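# Carry the carton around the corner onto the taped spot

## Task

Bring the carton around the corner and set it down on the area outlined in yellow tape. It must stand upright, lie wholly within the tape without overlapping it, and not be toppled or left leaning. It counts only if the carton stays there without the robot holding it.

## Robot and tools

ROBOT. TidyBot++: a wheeled base 0.54 m long, 0.50 m wide and 0.38 m tall, with one seven-joint arm and a two-finger gripper mounted on it. The shoulder sits 0.12 m ahead of the base centre and 0.68 m up. Cameras: base_camera (fixed on the base, looking forward) and wrist_camera (looks along the hand). The arm begins folded with the hand down; in that state the hand reaches up to 0.08 m beyond the base front and the elbow up to 1.15 m high.

FRAMES. Base frame: origin on the floor below the base centre, x forward, y left, z up. hand_pose is reported in it: the point between the finger pads, with its z axis along the fingers and y the closing direction. The odometry frame is the base frame as it was when the scene started. base_odometry counts wheel rotation only, so slip looks like motion; heading is positive to the left, -3.142 to 3.142. base_tilt is in degrees, positive when leaning forward or right. Expect a few cm and several degrees of drift over many moves.

execute_actions(actions, cameras). actions is a list holding one action or nothing (empty = just report state and images). An action may contain:
- base: exactly one relative move from the current base position, not a pose: {"translate_m": d} straight ahead (+) or back, -2 to 2 m; {"strafe_m": d} sideways, left +, -2 to 2 m; {"rotate_rad": d} turn in place, left/counter-clockwise +, -6.3 to 6.3 rad. A move needing over 8.667 s at its top speed is rejected.
- joints: absolute targets by name, in radians (gripper unitless). joint_1_rad any angle (whole arm about vertical; + is clockwise from above, opposite to rotate_rad). joint_2_rad -2.249 to 2.249 (shoulder). joint_3_rad any angle (upper-arm roll). joint_4_rad -2.579 to 2.579 (elbow). joint_5_rad any angle (forearm roll). joint_6_rad -2.099 to 2.099 (wrist). joint_7_rad any angle (hand roll; with hand down, + is counter-clockwise from above, and at 1.57 the fingers open toward robot left/right). gripper_pos 0 (open, ~85 mm gap) to 1 (closed, squeezing ~100 N per finger); gap ≈ 85 x (1 - gripper_pos) mm. Unbounded joints go the short way; for big turns send steps below half a revolution. Done tolerances: ±0.039 for joints 1-4, ±0.056 for 5-7, ±0.03 gripper.
- speeds: caps for this action only: translate_m and strafe_m 0.05-0.5 m/s, rotate_rad 0.1-1.57 rad/s (the maxima are defaults).
Motions in one action begin together. An omitted joint or base may keep pushing toward an older target. Unknown keys or out-of-range numbers reject the call with no motion. cameras: list of "base_camera", "wrist_camera" or "all"; omitted/null = all, [] = none. A stop in one call cancels the later moving calls in the same reply.

Planar arm geometry (joint_1_rad 0, joint_3_rad 3.14, joint_5_rad 0): segment tilt from vertical, forward +, is joint_2_rad for the upper arm (0.42 m), joint_2_rad - joint_4_rad for the forearm (0.31 m), and that minus joint_6_rad for the hand (0.31 m). Reach ahead of the shoulder = sum of length·sin; height above it = sum of length·cos. A downward hand reaches at most about 0.94 m high, only near the base.

wait(seconds): 0-10 s, no new command, returns state and images. zoom_image(camera, region): enlarges part of the latest full image; region [x0, y0, x1, y1] pixels, top-left origin, at most 504x504. base_camera is 644x364 pinhole, wrist_camera 644x476 fisheye. read_manual(section): licence texts only. finished_scene(scene): ends the given scene once the last command has settled and reports success; irreversible. Answering without a tool call ends everything.

RESULT LINES. base_status / joint_status: "done" (base: wheels turned the full amount, even if slipping or blocked short), "off_target" (stopped away from target, maybe still pushing), "contact_stop" / "time_out" (target dropped, holding in place), "not_followed" with "joint command not followed" and "cause:" (arm targets withheld, usually a self-collision; may be retried with later actions). For the gripper at 1, "done" means empty hand, "off_target" means something is held. motor_effort: percent of max, bracketed peak, offset and noisy. "ARM HIT": arm struck itself or the base hard. MOTOR HOT warns from 60 °C; OVER-TEMPERATURE FAULT at 75 °C makes the arm sag ("limit_stop_at_motor_heat"; resend targets). Torque fault (joints 1-4 above 104.5 N m, 5-7 above 51.3) freezes the arm for 10 s, skips the rest of the call; the base keeps going. on_its_own lists uncommanded motion.

ACCURACY. Friction and load leave the hand a cm or two off, more when stretched out; hand_pose itself may be off, so trust images. To correct, send each joint its last command plus (desired - read). With a load, never command the read angle, or it sinks. Pushing a blocked joint harder only adds force.

AVOID. Dropping the carton or letting it tip; slamming or shoving hard; driving while the arm is snagged on something about 0.8 m up or higher (tipping risk); horizontal pulls on a raised hand that lift wheels; driving the arm into obstacles. A blocked base keeps pushing and may still say "done". Objects may occasionally get nudged by outside disturbances. Holding loads for long heats motors. Shorter robot motion time is better.

Each tool is called after "Request:" by a JSON object that holds its "op" and its "data".

## Session

I'll start by looking at the current state of the scene.

Request:
{"op": "execute_actions", "data": {"actions": []}}

Scene clock: 0.00 s.
base_odometry: x=+0.000 y=+0.000 heading=+0.000 (m, m, rad; odometry frame)
base_tilt: forward=+0.3 right=+0.1 (deg)
base_status: not commanded
joint_positions: joint_1_rad=-0.023 joint_2_rad=-0.407 joint_3_rad=+3.173 joint_4_rad=-2.524 joint_5_rad=+0.037 joint_6_rad=-0.850 joint_7_rad=+1.564 gripper_pos=+0.000
joint_status: not commanded
motor_effort: joint_1_rad=+0 joint_2_rad=-1 joint_3_rad=-1 joint_4_rad=+15 joint_5_rad=+0 joint_6_rad=+2 joint_7_rad=+1 (%)
hand_pose: x=+0.2757 y=-0.0072 z=+0.5987 quat_wxyz=(+0.009, +0.996, +0.004, +0.088) (m; base frame)
pictures: base_camera, wrist_camera
Images, in order (width x height): base_camera 644x364, wrist_camera 644x476.

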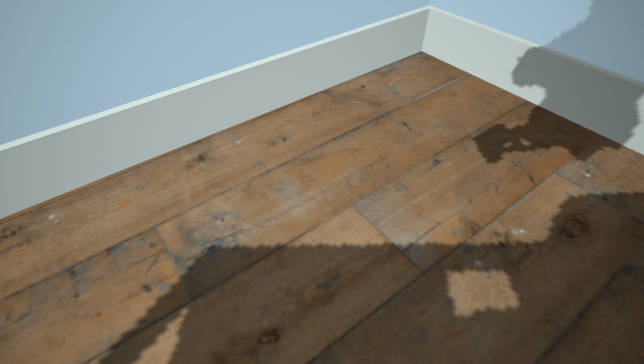

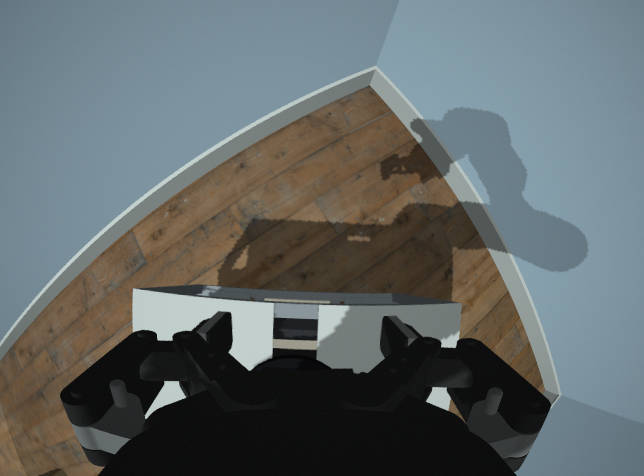

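The robot faces a corner. I'll turn to look for the carton.

Request:
{"op": "execute_actions", "data": {"actions": [{"base": {"rotate_rad": 1.57}}]}}

Scene clock: 7.03 s.
base_odometry: x=+0.000 y=+0.000 heading=+1.569 (m, m, rad; odometry frame)
base_tilt: forward=+0.3 right=+0.0 (deg)
base_status: done
joint_positions: joint_1_rad=-0.023 joint_2_rad=-0.407 joint_3_rad=+3.173 joint_4_rad=-2.524 joint_5_rad=+0.037 joint_6_rad=-0.850 joint_7_rad=+1.564 gripper_pos=+0.000
joint_status: not commanded
motor_effort: joint_1_rad=+0(1) joint_2_rad=-1(1) joint_3_rad=-1(1) joint_4_rad=+15(15) joint_5_rad=+0(0) joint_6_rad=+2(2) joint_7_rad=+1(2) (%)
hand_pose: x=+0.2757 y=-0.0072 z=+0.5987 quat_wxyz=(+0.009, +0.996, +0.004, +0.088) (m; base frame)
pictures: base_camera, wrist_camera
Images, in order (width x height): base_camera 644x364, wrist_camera 644x476.

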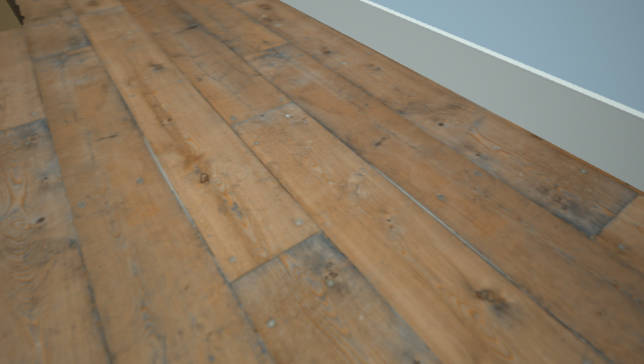

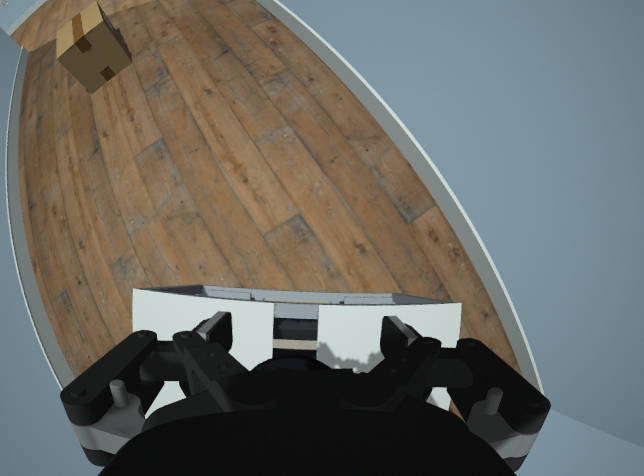

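The carton is up ahead and to the left, so I'll keep turning left until I face it.

Request:
{"op": "execute_actions", "data": {"actions": [{"base": {"rotate_rad": 0.7}}]}}

Scene clock: 11.30 s.
base_odometry: x=+0.000 y=+0.000 heading=+2.269 (m, m, rad; odometry frame)
base_tilt: forward=+0.3 right=+0.0 (deg)
base_status: done
joint_positions: joint_1_rad=-0.023 joint_2_rad=-0.407 joint_3_rad=+3.173 joint_4_rad=-2.524 joint_5_rad=+0.037 joint_6_rad=-0.850 joint_7_rad=+1.564 gripper_pos=+0.000
joint_status: not commanded
motor_effort: joint_1_rad=+0(0) joint_2_rad=-1(1) joint_3_rad=-1(1) joint_4_rad=+15(14) joint_5_rad=+0(0) joint_6_rad=+2(2) joint_7_rad=+1(1) (%)
hand_pose: x=+0.2757 y=-0.0072 z=+0.5987 quat_wxyz=(+0.009, +0.996, +0.004, +0.088) (m; base frame)
pictures: base_camera, wrist_camera
Images, in order (width x height): base_camera 644x364, wrist_camera 644x476.

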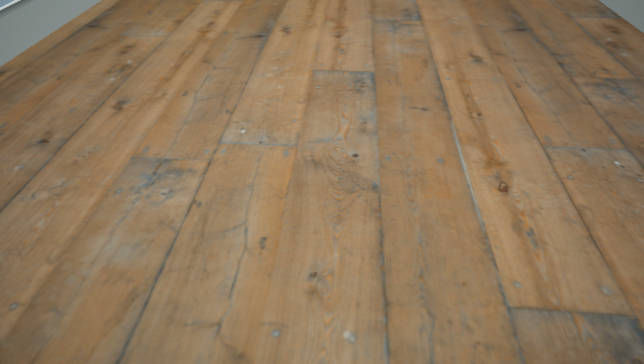

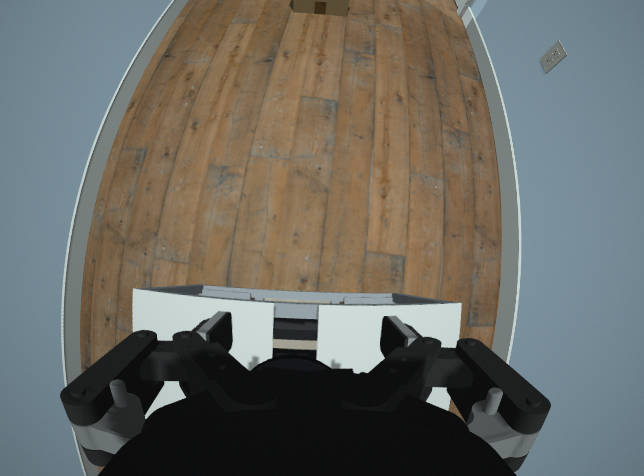

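I'm in a corridor with the carton straight ahead. I'll drive closer and tilt the wrist camera up for a better view.

Request:
{"op": "execute_actions", "data": {"actions": [{"base": {"translate_m": 0.8}, "joints": {"joint_6_rad": 0.2}}]}}

Scene clock: 21.67 s.
base_odometry: x=-0.515 y=+0.612 heading=+2.270 (m, m, rad; odometry frame)
base_tilt: forward=+0.3 right=+0.0 (deg)
base_status: done
joint_positions: joint_1_rad=-0.023 joint_2_rad=-0.407 joint_3_rad=+3.173 joint_4_rad=-2.524 joint_5_rad=+0.037 joint_6_rad=+0.201 joint_7_rad=+1.564 gripper_pos=+0.000
joint_status: all done
motor_effort: joint_1_rad=+0(0) joint_2_rad=-5(8) joint_3_rad=-1(1) joint_4_rad=+19(19) joint_5_rad=+0(0) joint_6_rad=+8(9) joint_7_rad=+1(1) (%)
hand_pose: x=+0.5143 y=-0.0001 z=+0.7997 quat_wxyz=(+0.002, +0.818, +0.008, +0.575) (m; base frame)
pictures: base_camera, wrist_camera
Images, in order (width x height): base_camera 644x364, wrist_camera 644x476.

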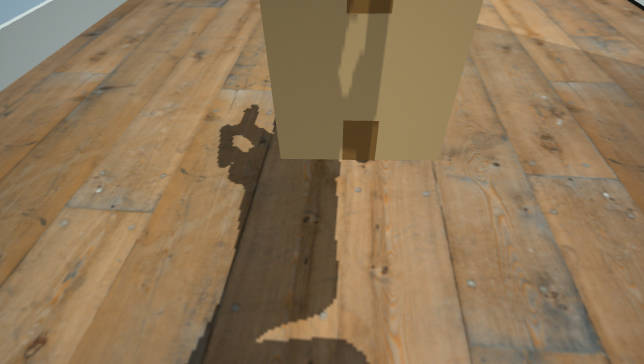

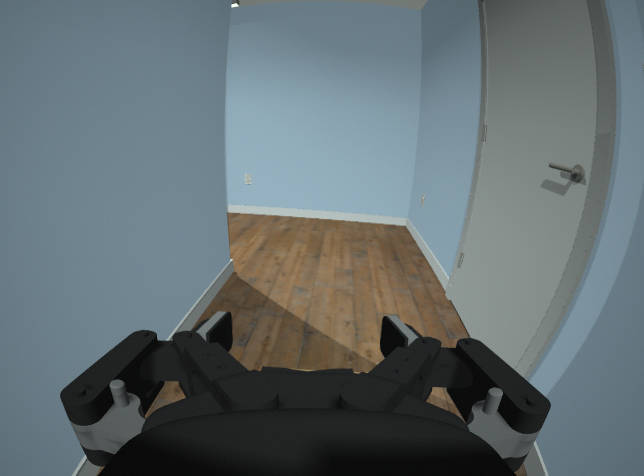

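The carton is right in front of me, and the corridor opens to the left near the far end. I'll point the wrist camera down at the carton to judge its size.

Request:
{"op": "execute_actions", "data": {"actions": [{"joints": {"joint_6_rad": -0.5}}]}}

Scene clock: 42.03 s.
base_odometry: x=-0.515 y=+0.612 heading=+2.270 (m, m, rad; odometry frame)
base_tilt: forward=+0.4 right=+0.1 (deg)
base_status: not commanded
joint_positions: joint_1_rad=-0.023 joint_2_rad=-0.407 joint_3_rad=+3.173 joint_4_rad=-2.524 joint_5_rad=+0.037 joint_6_rad=-0.502 joint_7_rad=+1.564 gripper_pos=+0.000
joint_status: all done
motor_effort: joint_1_rad=+0(0) joint_2_rad=-2(5) joint_3_rad=+0(2) joint_4_rad=+16(19) joint_5_rad=+0(0) joint_6_rad=+5(7) joint_7_rad=+0(1) (%)
hand_pose: x=+0.3766 y=-0.0052 z=+0.6351 quat_wxyz=(+0.007, +0.966, +0.006, +0.258) (m; base frame)
pictures: base_camera, wrist_camera
Images, in order (width x height): base_camera 644x364, wrist_camera 644x476.

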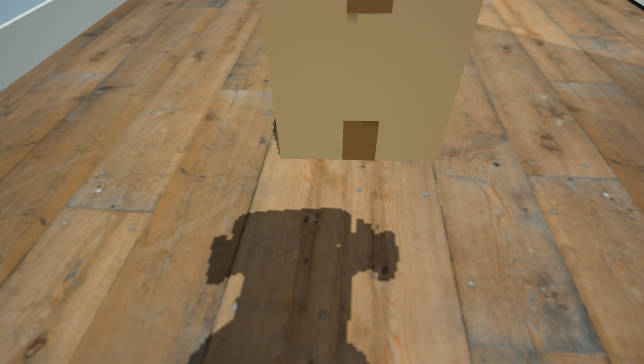

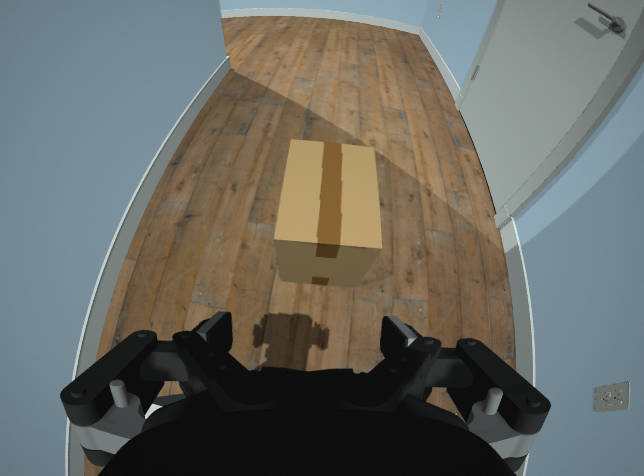

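The carton is too wide for the gripper, so I'll push it with the front of the base, starting at a moderate speed along the corridor.

Request:
{"op": "execute_actions", "data": {"actions": [{"base": {"translate_m": 1.0}, "speeds": {"translate_m": 0.3}}]}}

Scene clock: 60.03 s.
base_odometry: x=-1.159 y=+1.377 heading=+2.270 (m, m, rad; odometry frame)
base_tilt: forward=+0.3 right=+0.0 (deg)
base_status: done
joint_positions: joint_1_rad=-0.023 joint_2_rad=-0.407 joint_3_rad=+3.173 joint_4_rad=-2.524 joint_5_rad=+0.037 joint_6_rad=-0.502 joint_7_rad=+1.564 gripper_pos=+0.000
joint_status: not commanded
motor_effort: joint_1_rad=+1(0) joint_2_rad=-3(5) joint_3_rad=-1(0) joint_4_rad=+17(17) joint_5_rad=+0(0) joint_6_rad=+5(5) joint_7_rad=+1(1) (%)
hand_pose: x=+0.3766 y=-0.0052 z=+0.6351 quat_wxyz=(+0.007, +0.966, +0.006, +0.258) (m; base frame)
pictures: base_camera, wrist_camera
Images, in order (width x height): base_camera 644x364, wrist_camera 644x476.

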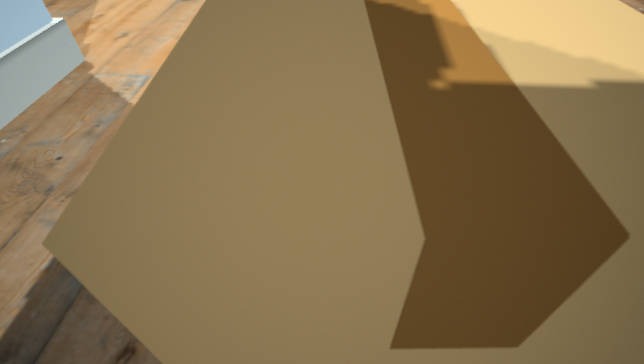

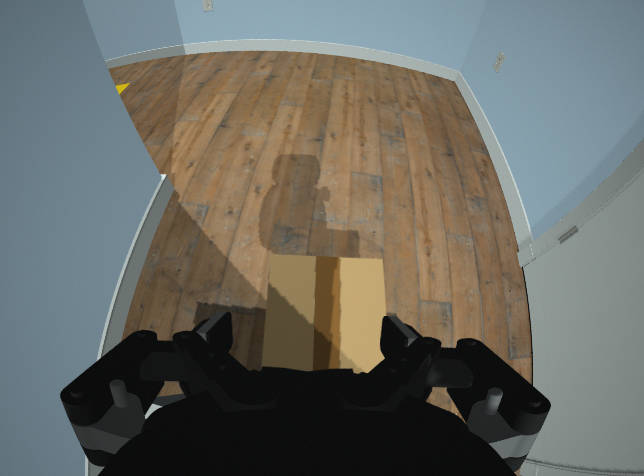

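I can see a bit of yellow tape to the left, past the corner. I'll push the carton farther into the junction.

Request:
{"op": "execute_actions", "data": {"actions": [{"base": {"translate_m": 0.6}, "speeds": {"translate_m": 0.3}}]}}

Scene clock: 81.37 s.
base_odometry: x=-1.546 y=+1.836 heading=+2.271 (m, m, rad; odometry frame)
base_tilt: forward=+0.3 right=+0.1 (deg)
base_status: done
joint_positions: joint_1_rad=-0.023 joint_2_rad=-0.407 joint_3_rad=+3.173 joint_4_rad=-2.524 joint_5_rad=+0.037 joint_6_rad=-0.502 joint_7_rad=+1.564 gripper_pos=+0.000
joint_status: not commanded
motor_effort: joint_1_rad=+0(0) joint_2_rad=-3(5) joint_3_rad=+0(0) joint_4_rad=+16(17) joint_5_rad=-1(0) joint_6_rad=+5(5) joint_7_rad=+1(1) (%)
hand_pose: x=+0.3766 y=-0.0052 z=+0.6352 quat_wxyz=(+0.007, +0.966, +0.006, +0.258) (m; base frame)
pictures: base_camera, wrist_camera
Images, in order (width x height): base_camera 644x364, wrist_camera 644x476.

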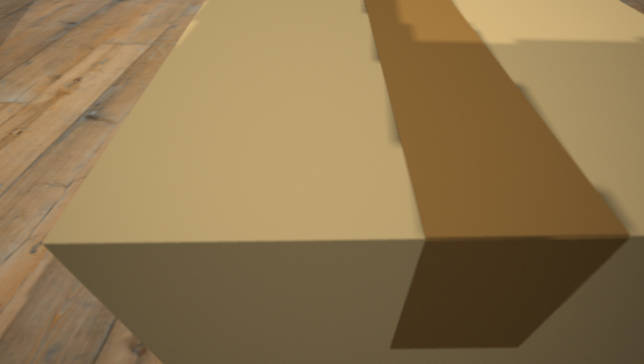

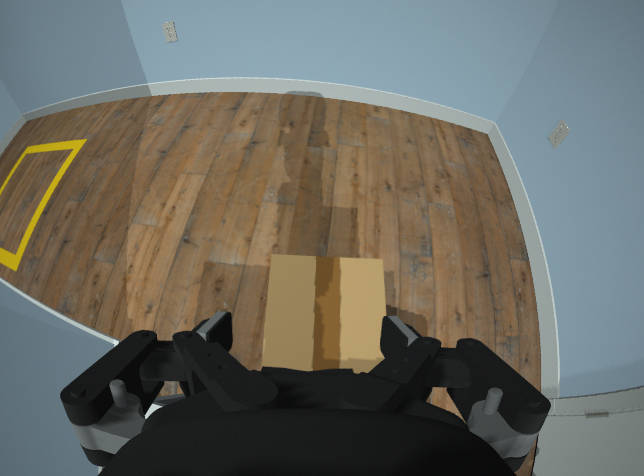

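The taped square is now visible on the left. I'll push the carton a bit farther so it lines up with the square.

Request:
{"op": "execute_actions", "data": {"actions": [{"base": {"translate_m": 0.5}, "speeds": {"translate_m": 0.3}}]}}

Scene clock: 136.50 s.
base_odometry: x=-1.869 y=+2.218 heading=+2.272 (m, m, rad; odometry frame)
base_tilt: forward=+0.3 right=+0.1 (deg)
base_status: done
joint_positions: joint_1_rad=-0.023 joint_2_rad=-0.407 joint_3_rad=+3.173 joint_4_rad=-2.524 joint_5_rad=+0.037 joint_6_rad=-0.502 joint_7_rad=+1.564 gripper_pos=+0.000
joint_status: not commanded
motor_effort: joint_1_rad=+0(1) joint_2_rad=-3(5) joint_3_rad=-1(0) joint_4_rad=+16(18) joint_5_rad=+0(0) joint_6_rad=+4(5) joint_7_rad=+1(1) (%)
hand_pose: x=+0.3766 y=-0.0052 z=+0.6352 quat_wxyz=(+0.007, +0.966, +0.006, +0.258) (m; base frame)
pictures: base_camera, wrist_camera
Images, in order (width x height): base_camera 644x364, wrist_camera 644x476.

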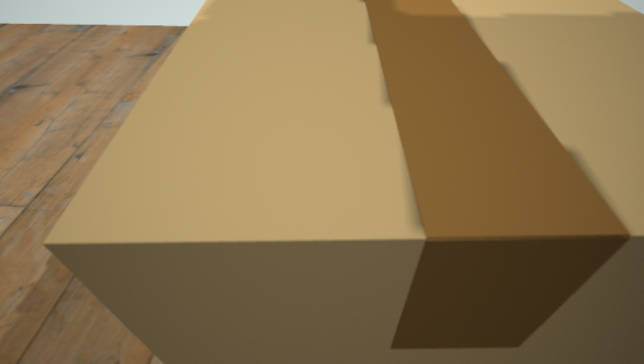

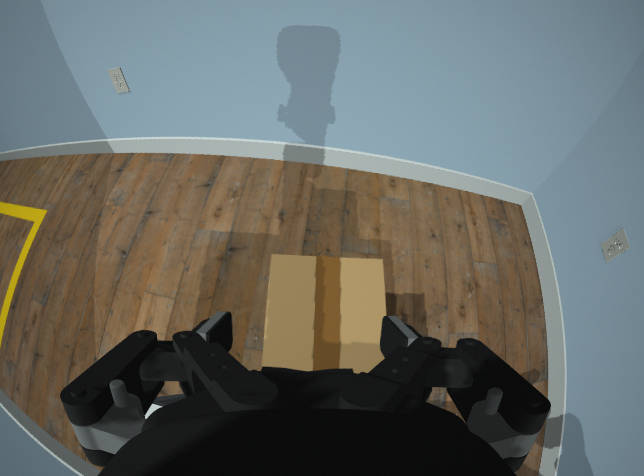

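The carton is now roughly level with the taped square. I'll back off, then go round to its right side so I can push it left.

Request:
{"op": "execute_actions", "data": {"actions": [{"base": {"translate_m": -0.22}}], "cameras": ["wrist_camera"]}}

Request:
{"op": "execute_actions", "data": {"actions": [{"base": {"rotate_rad": 1.571}}]}}

Scene clock: 155.93 s.
base_odometry: x=-1.727 y=+2.049 heading=+2.274 (m, m, rad; odometry frame)
base_tilt: forward=+0.3 right=+0.1 (deg)
base_status: done
joint_positions: joint_1_rad=-0.023 joint_2_rad=-0.408 joint_3_rad=+3.173 joint_4_rad=-2.524 joint_5_rad=+0.037 joint_6_rad=-0.502 joint_7_rad=+1.564 gripper_pos=+0.000
joint_status: not commanded
motor_effort: joint_1_rad=+0(1) joint_2_rad=-3(5) joint_3_rad=+0(2) joint_4_rad=+16(17) joint_5_rad=+0(1) joint_6_rad=+5(5) joint_7_rad=+1(0) (%)
hand_pose: x=+0.3766 y=-0.0052 z=+0.6354 quat_wxyz=(+0.007, +0.966, +0.006, +0.259) (m; base frame)
pictures: wrist_camera
Images, in order (width x height): wrist_camera 644x476.

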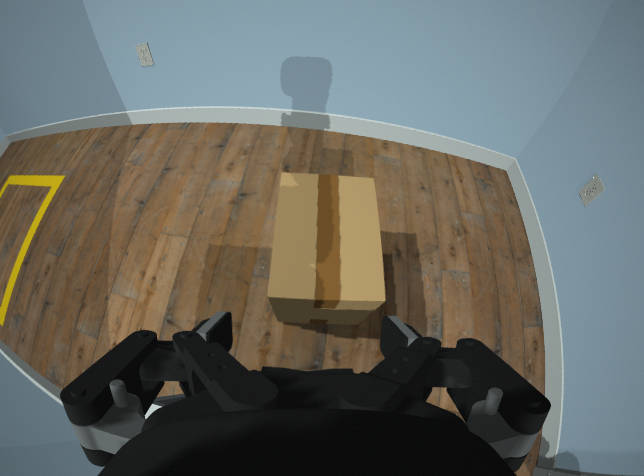

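Scene clock: 158.27 s.
base_odometry: x=-1.727 y=+2.049 heading=-2.439 (m, m, rad; odometry frame)
base_tilt: forward=+0.3 right=+0.1 (deg)
base_status: done
joint_positions: joint_1_rad=-0.023 joint_2_rad=-0.408 joint_3_rad=+3.173 joint_4_rad=-2.524 joint_5_rad=+0.037 joint_6_rad=-0.502 joint_7_rad=+1.564 gripper_pos=+0.000
joint_status: not commanded
motor_effort: joint_1_rad=+0(0) joint_2_rad=-3(3) joint_3_rad=-1(1) joint_4_rad=+17(16) joint_5_rad=-1(0) joint_6_rad=+5(5) joint_7_rad=+1(1) (%)
hand_pose: x=+0.3766 y=-0.0052 z=+0.6354 quat_wxyz=(+0.007, +0.966, +0.006, +0.259) (m; base frame)
pictures: base_camera, wrist_camera
Images, in order (width x height): base_camera 644x364, wrist_camera 644x476.

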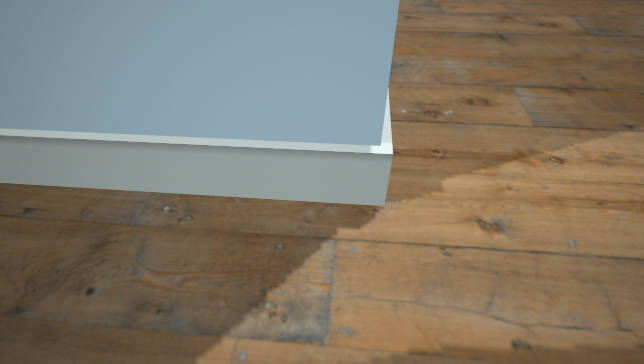

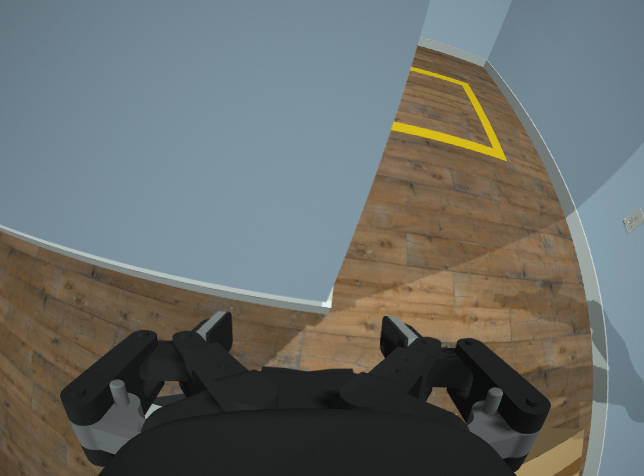

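I'm now facing down the side corridor. Next I'll reverse toward the wall behind me, then slide sideways to get behind the carton.

Request:
{"op": "execute_actions", "data": {"actions": [{"base": {"translate_m": -0.5}}]}}

Scene clock: 164.53 s.
base_odometry: x=-1.346 y=+2.373 heading=-2.438 (m, m, rad; odometry frame)
base_tilt: forward=+0.3 right=+0.1 (deg)
base_status: done
joint_positions: joint_1_rad=-0.023 joint_2_rad=-0.411 joint_3_rad=+3.173 joint_4_rad=-2.524 joint_5_rad=+0.037 joint_6_rad=-0.502 joint_7_rad=+1.564 gripper_pos=+0.000
joint_status: not commanded
motor_effort: joint_1_rad=+0(1) joint_2_rad=-2(6) joint_3_rad=-1(1) joint_4_rad=+16(17) joint_5_rad=+0(0) joint_6_rad=+5(5) joint_7_rad=+1(1) (%)
hand_pose: x=+0.3767 y=-0.0051 z=+0.6360 quat_wxyz=(+0.007, +0.966, +0.006, +0.260) (m; base frame)
pictures: base_camera, wrist_camera
Images, in order (width x height): base_camera 644x364, wrist_camera 644x476.

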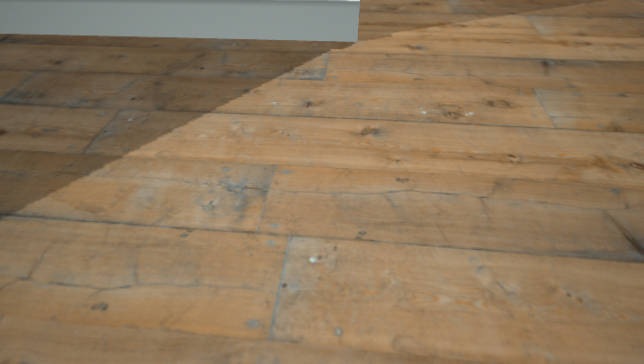

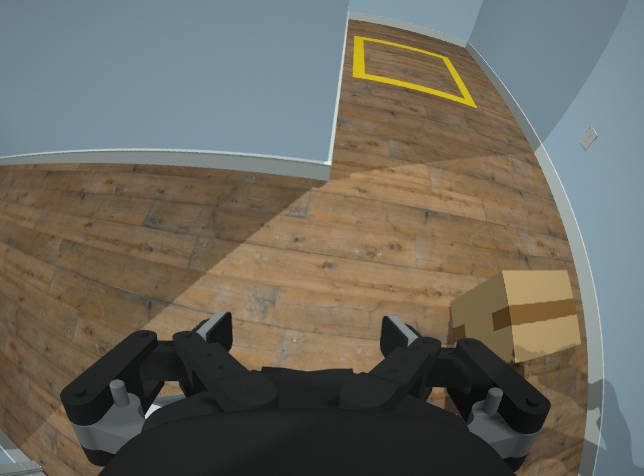

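Now I'll slide right to line up behind the carton.

Request:
{"op": "execute_actions", "data": {"actions": [{"base": {"strafe_m": -0.64}}]}}

Scene clock: 170.07 s.
base_odometry: x=-1.760 y=+2.862 heading=-2.439 (m, m, rad; odometry frame)
base_tilt: forward=+0.3 right=+0.1 (deg)
base_status: done
joint_positions: joint_1_rad=-0.023 joint_2_rad=-0.411 joint_3_rad=+3.173 joint_4_rad=-2.524 joint_5_rad=+0.037 joint_6_rad=-0.502 joint_7_rad=+1.564 gripper_pos=+0.000
joint_status: not commanded
motor_effort: joint_1_rad=+0(1) joint_2_rad=-3(3) joint_3_rad=-1(1) joint_4_rad=+16(17) joint_5_rad=+0(1) joint_6_rad=+5(5) joint_7_rad=+1(1) (%)
hand_pose: x=+0.3767 y=-0.0051 z=+0.6360 quat_wxyz=(+0.007, +0.966, +0.006, +0.260) (m; base frame)
pictures: base_camera, wrist_camera
Images, in order (width x height): base_camera 644x364, wrist_camera 644x476.

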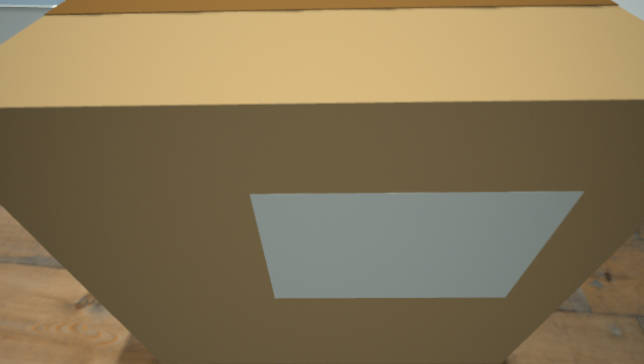

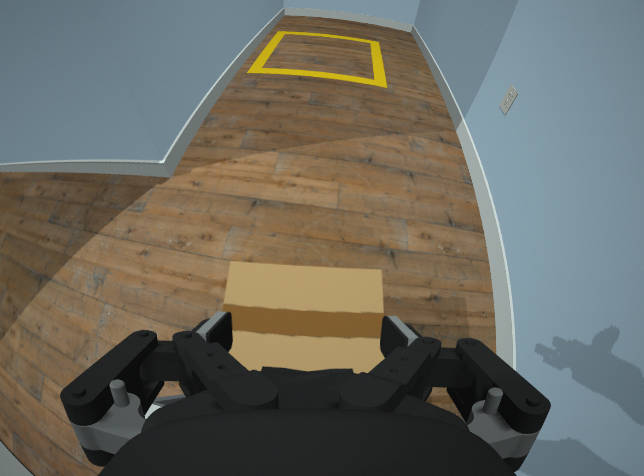

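The carton is directly ahead and the taped square is in line beyond it. I'll push forward.

Request:
{"op": "execute_actions", "data": {"actions": [{"base": {"translate_m": 1.4}, "speeds": {"translate_m": 0.35}}]}}

Scene clock: 180.50 s.
base_odometry: x=-2.829 y=+1.957 heading=-2.439 (m, m, rad; odometry frame)
base_tilt: forward=+0.3 right=+0.1 (deg)
base_status: done
joint_positions: joint_1_rad=-0.023 joint_2_rad=-0.409 joint_3_rad=+3.173 joint_4_rad=-2.524 joint_5_rad=+0.037 joint_6_rad=-0.502 joint_7_rad=+1.564 gripper_pos=+0.000
joint_status: not commanded
motor_effort: joint_1_rad=+1(0) joint_2_rad=-3(4) joint_3_rad=-1(0) joint_4_rad=+16(18) joint_5_rad=+0(0) joint_6_rad=+5(5) joint_7_rad=+1(1) (%)
hand_pose: x=+0.3767 y=-0.0052 z=+0.6357 quat_wxyz=(+0.007, +0.966, +0.006, +0.259) (m; base frame)
pictures: base_camera, wrist_camera
Images, in order (width x height): base_camera 644x364, wrist_camera 644x476.

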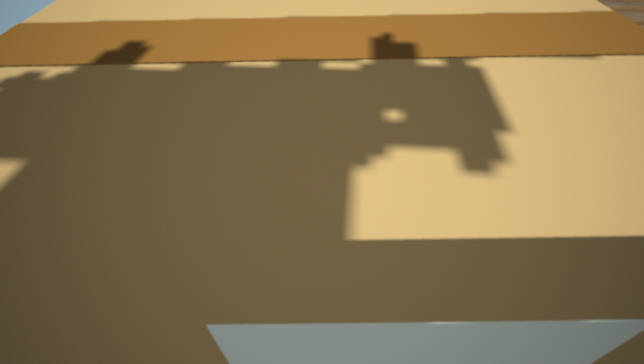

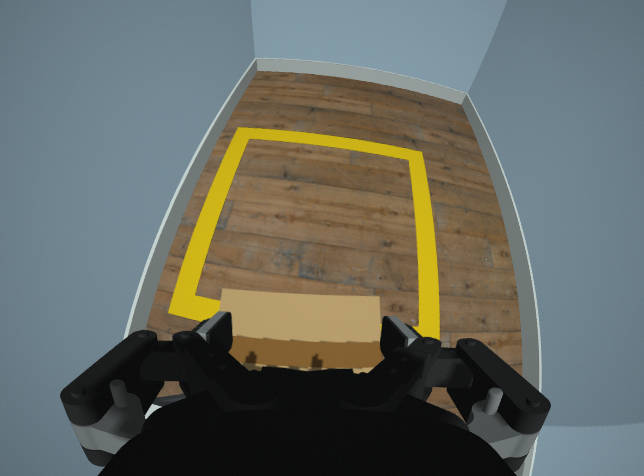

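The carton is entering the square. I'll push it farther toward the middle.

Request:
{"op": "execute_actions", "data": {"actions": [{"base": {"translate_m": 0.35}, "speeds": {"translate_m": 0.25}}]}}

Scene clock: 191.33 s.
base_odometry: x=-3.096 y=+1.731 heading=-2.439 (m, m, rad; odometry frame)
base_tilt: forward=+0.3 right=+0.1 (deg)
base_status: done
joint_positions: joint_1_rad=-0.023 joint_2_rad=-0.409 joint_3_rad=+3.173 joint_4_rad=-2.524 joint_5_rad=+0.037 joint_6_rad=-0.502 joint_7_rad=+1.564 gripper_pos=+0.000
joint_status: not commanded
motor_effort: joint_1_rad=+0(0) joint_2_rad=-3(4) joint_3_rad=-1(0) joint_4_rad=+16(18) joint_5_rad=+0(0) joint_6_rad=+4(5) joint_7_rad=+1(1) (%)
hand_pose: x=+0.3766 y=-0.0052 z=+0.6355 quat_wxyz=(+0.007, +0.966, +0.006, +0.259) (m; base frame)
pictures: base_camera, wrist_camera
Images, in order (width x height): base_camera 644x364, wrist_camera 644x476.

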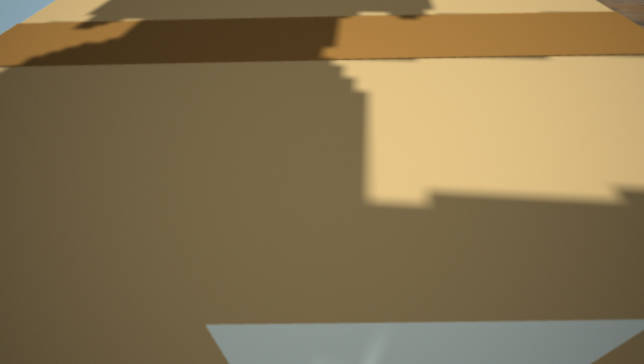

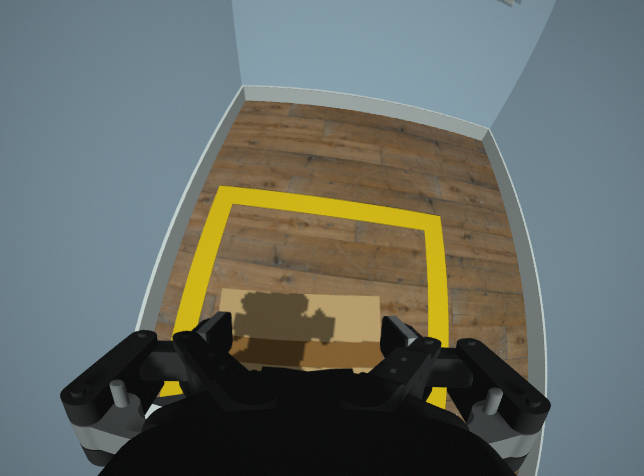

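Now I'll back away from the carton and check where it ended up.

Request:
{"op": "execute_actions", "data": {"actions": [{"base": {"translate_m": -0.6}}]}}

Scene clock: 196.13 s.
base_odometry: x=-2.638 y=+2.119 heading=-2.439 (m, m, rad; odometry frame)
base_tilt: forward=+0.3 right=+0.1 (deg)
base_status: done
joint_positions: joint_1_rad=-0.023 joint_2_rad=-0.409 joint_3_rad=+3.173 joint_4_rad=-2.524 joint_5_rad=+0.037 joint_6_rad=-0.502 joint_7_rad=+1.564 gripper_pos=+0.000
joint_status: not commanded
motor_effort: joint_1_rad=+0(1) joint_2_rad=-3(5) joint_3_rad=+0(1) joint_4_rad=+16(16) joint_5_rad=+0(0) joint_6_rad=+5(5) joint_7_rad=+1(1) (%)
hand_pose: x=+0.3767 y=-0.0052 z=+0.6357 quat_wxyz=(+0.007, +0.966, +0.006, +0.259) (m; base frame)
pictures: base_camera, wrist_camera
Images, in order (width x height): base_camera 644x364, wrist_camera 644x476.

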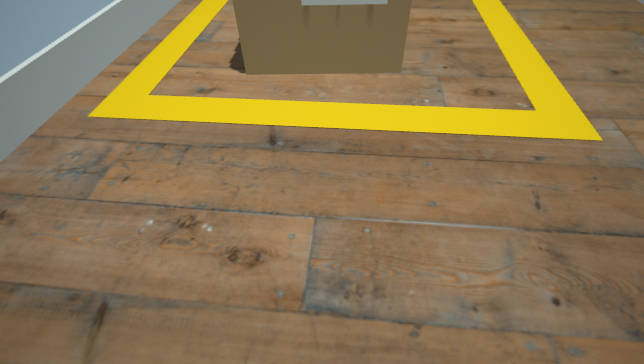

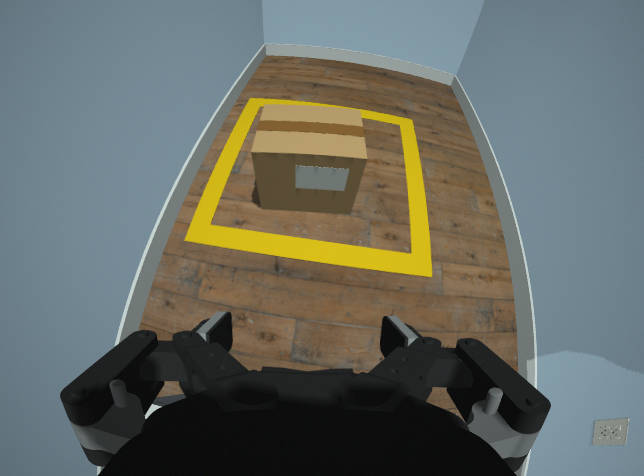

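The carton looks upright and inside the square. I'll zoom in to check it isn't touching the tape.

Request:
{"op": "zoom_image", "data": {"camera": "wrist_camera", "region": [160, 70, 460, 300]}}

Region (160, 70, 460, 300) of wrist_camera's 644x476 image, scaled by 1.680; it fills the top 386 rows of this view, and the rest is white.

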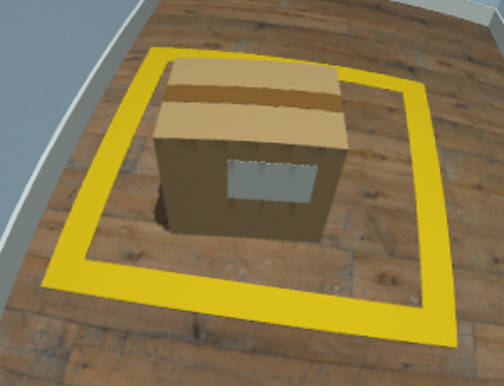

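The carton is upright and entirely inside the tape, and the robot is clear of it. I'm ending scene 1.

Request:
{"op": "finished_scene", "data": {"scene": 1}}

The scene is finished: the task was done.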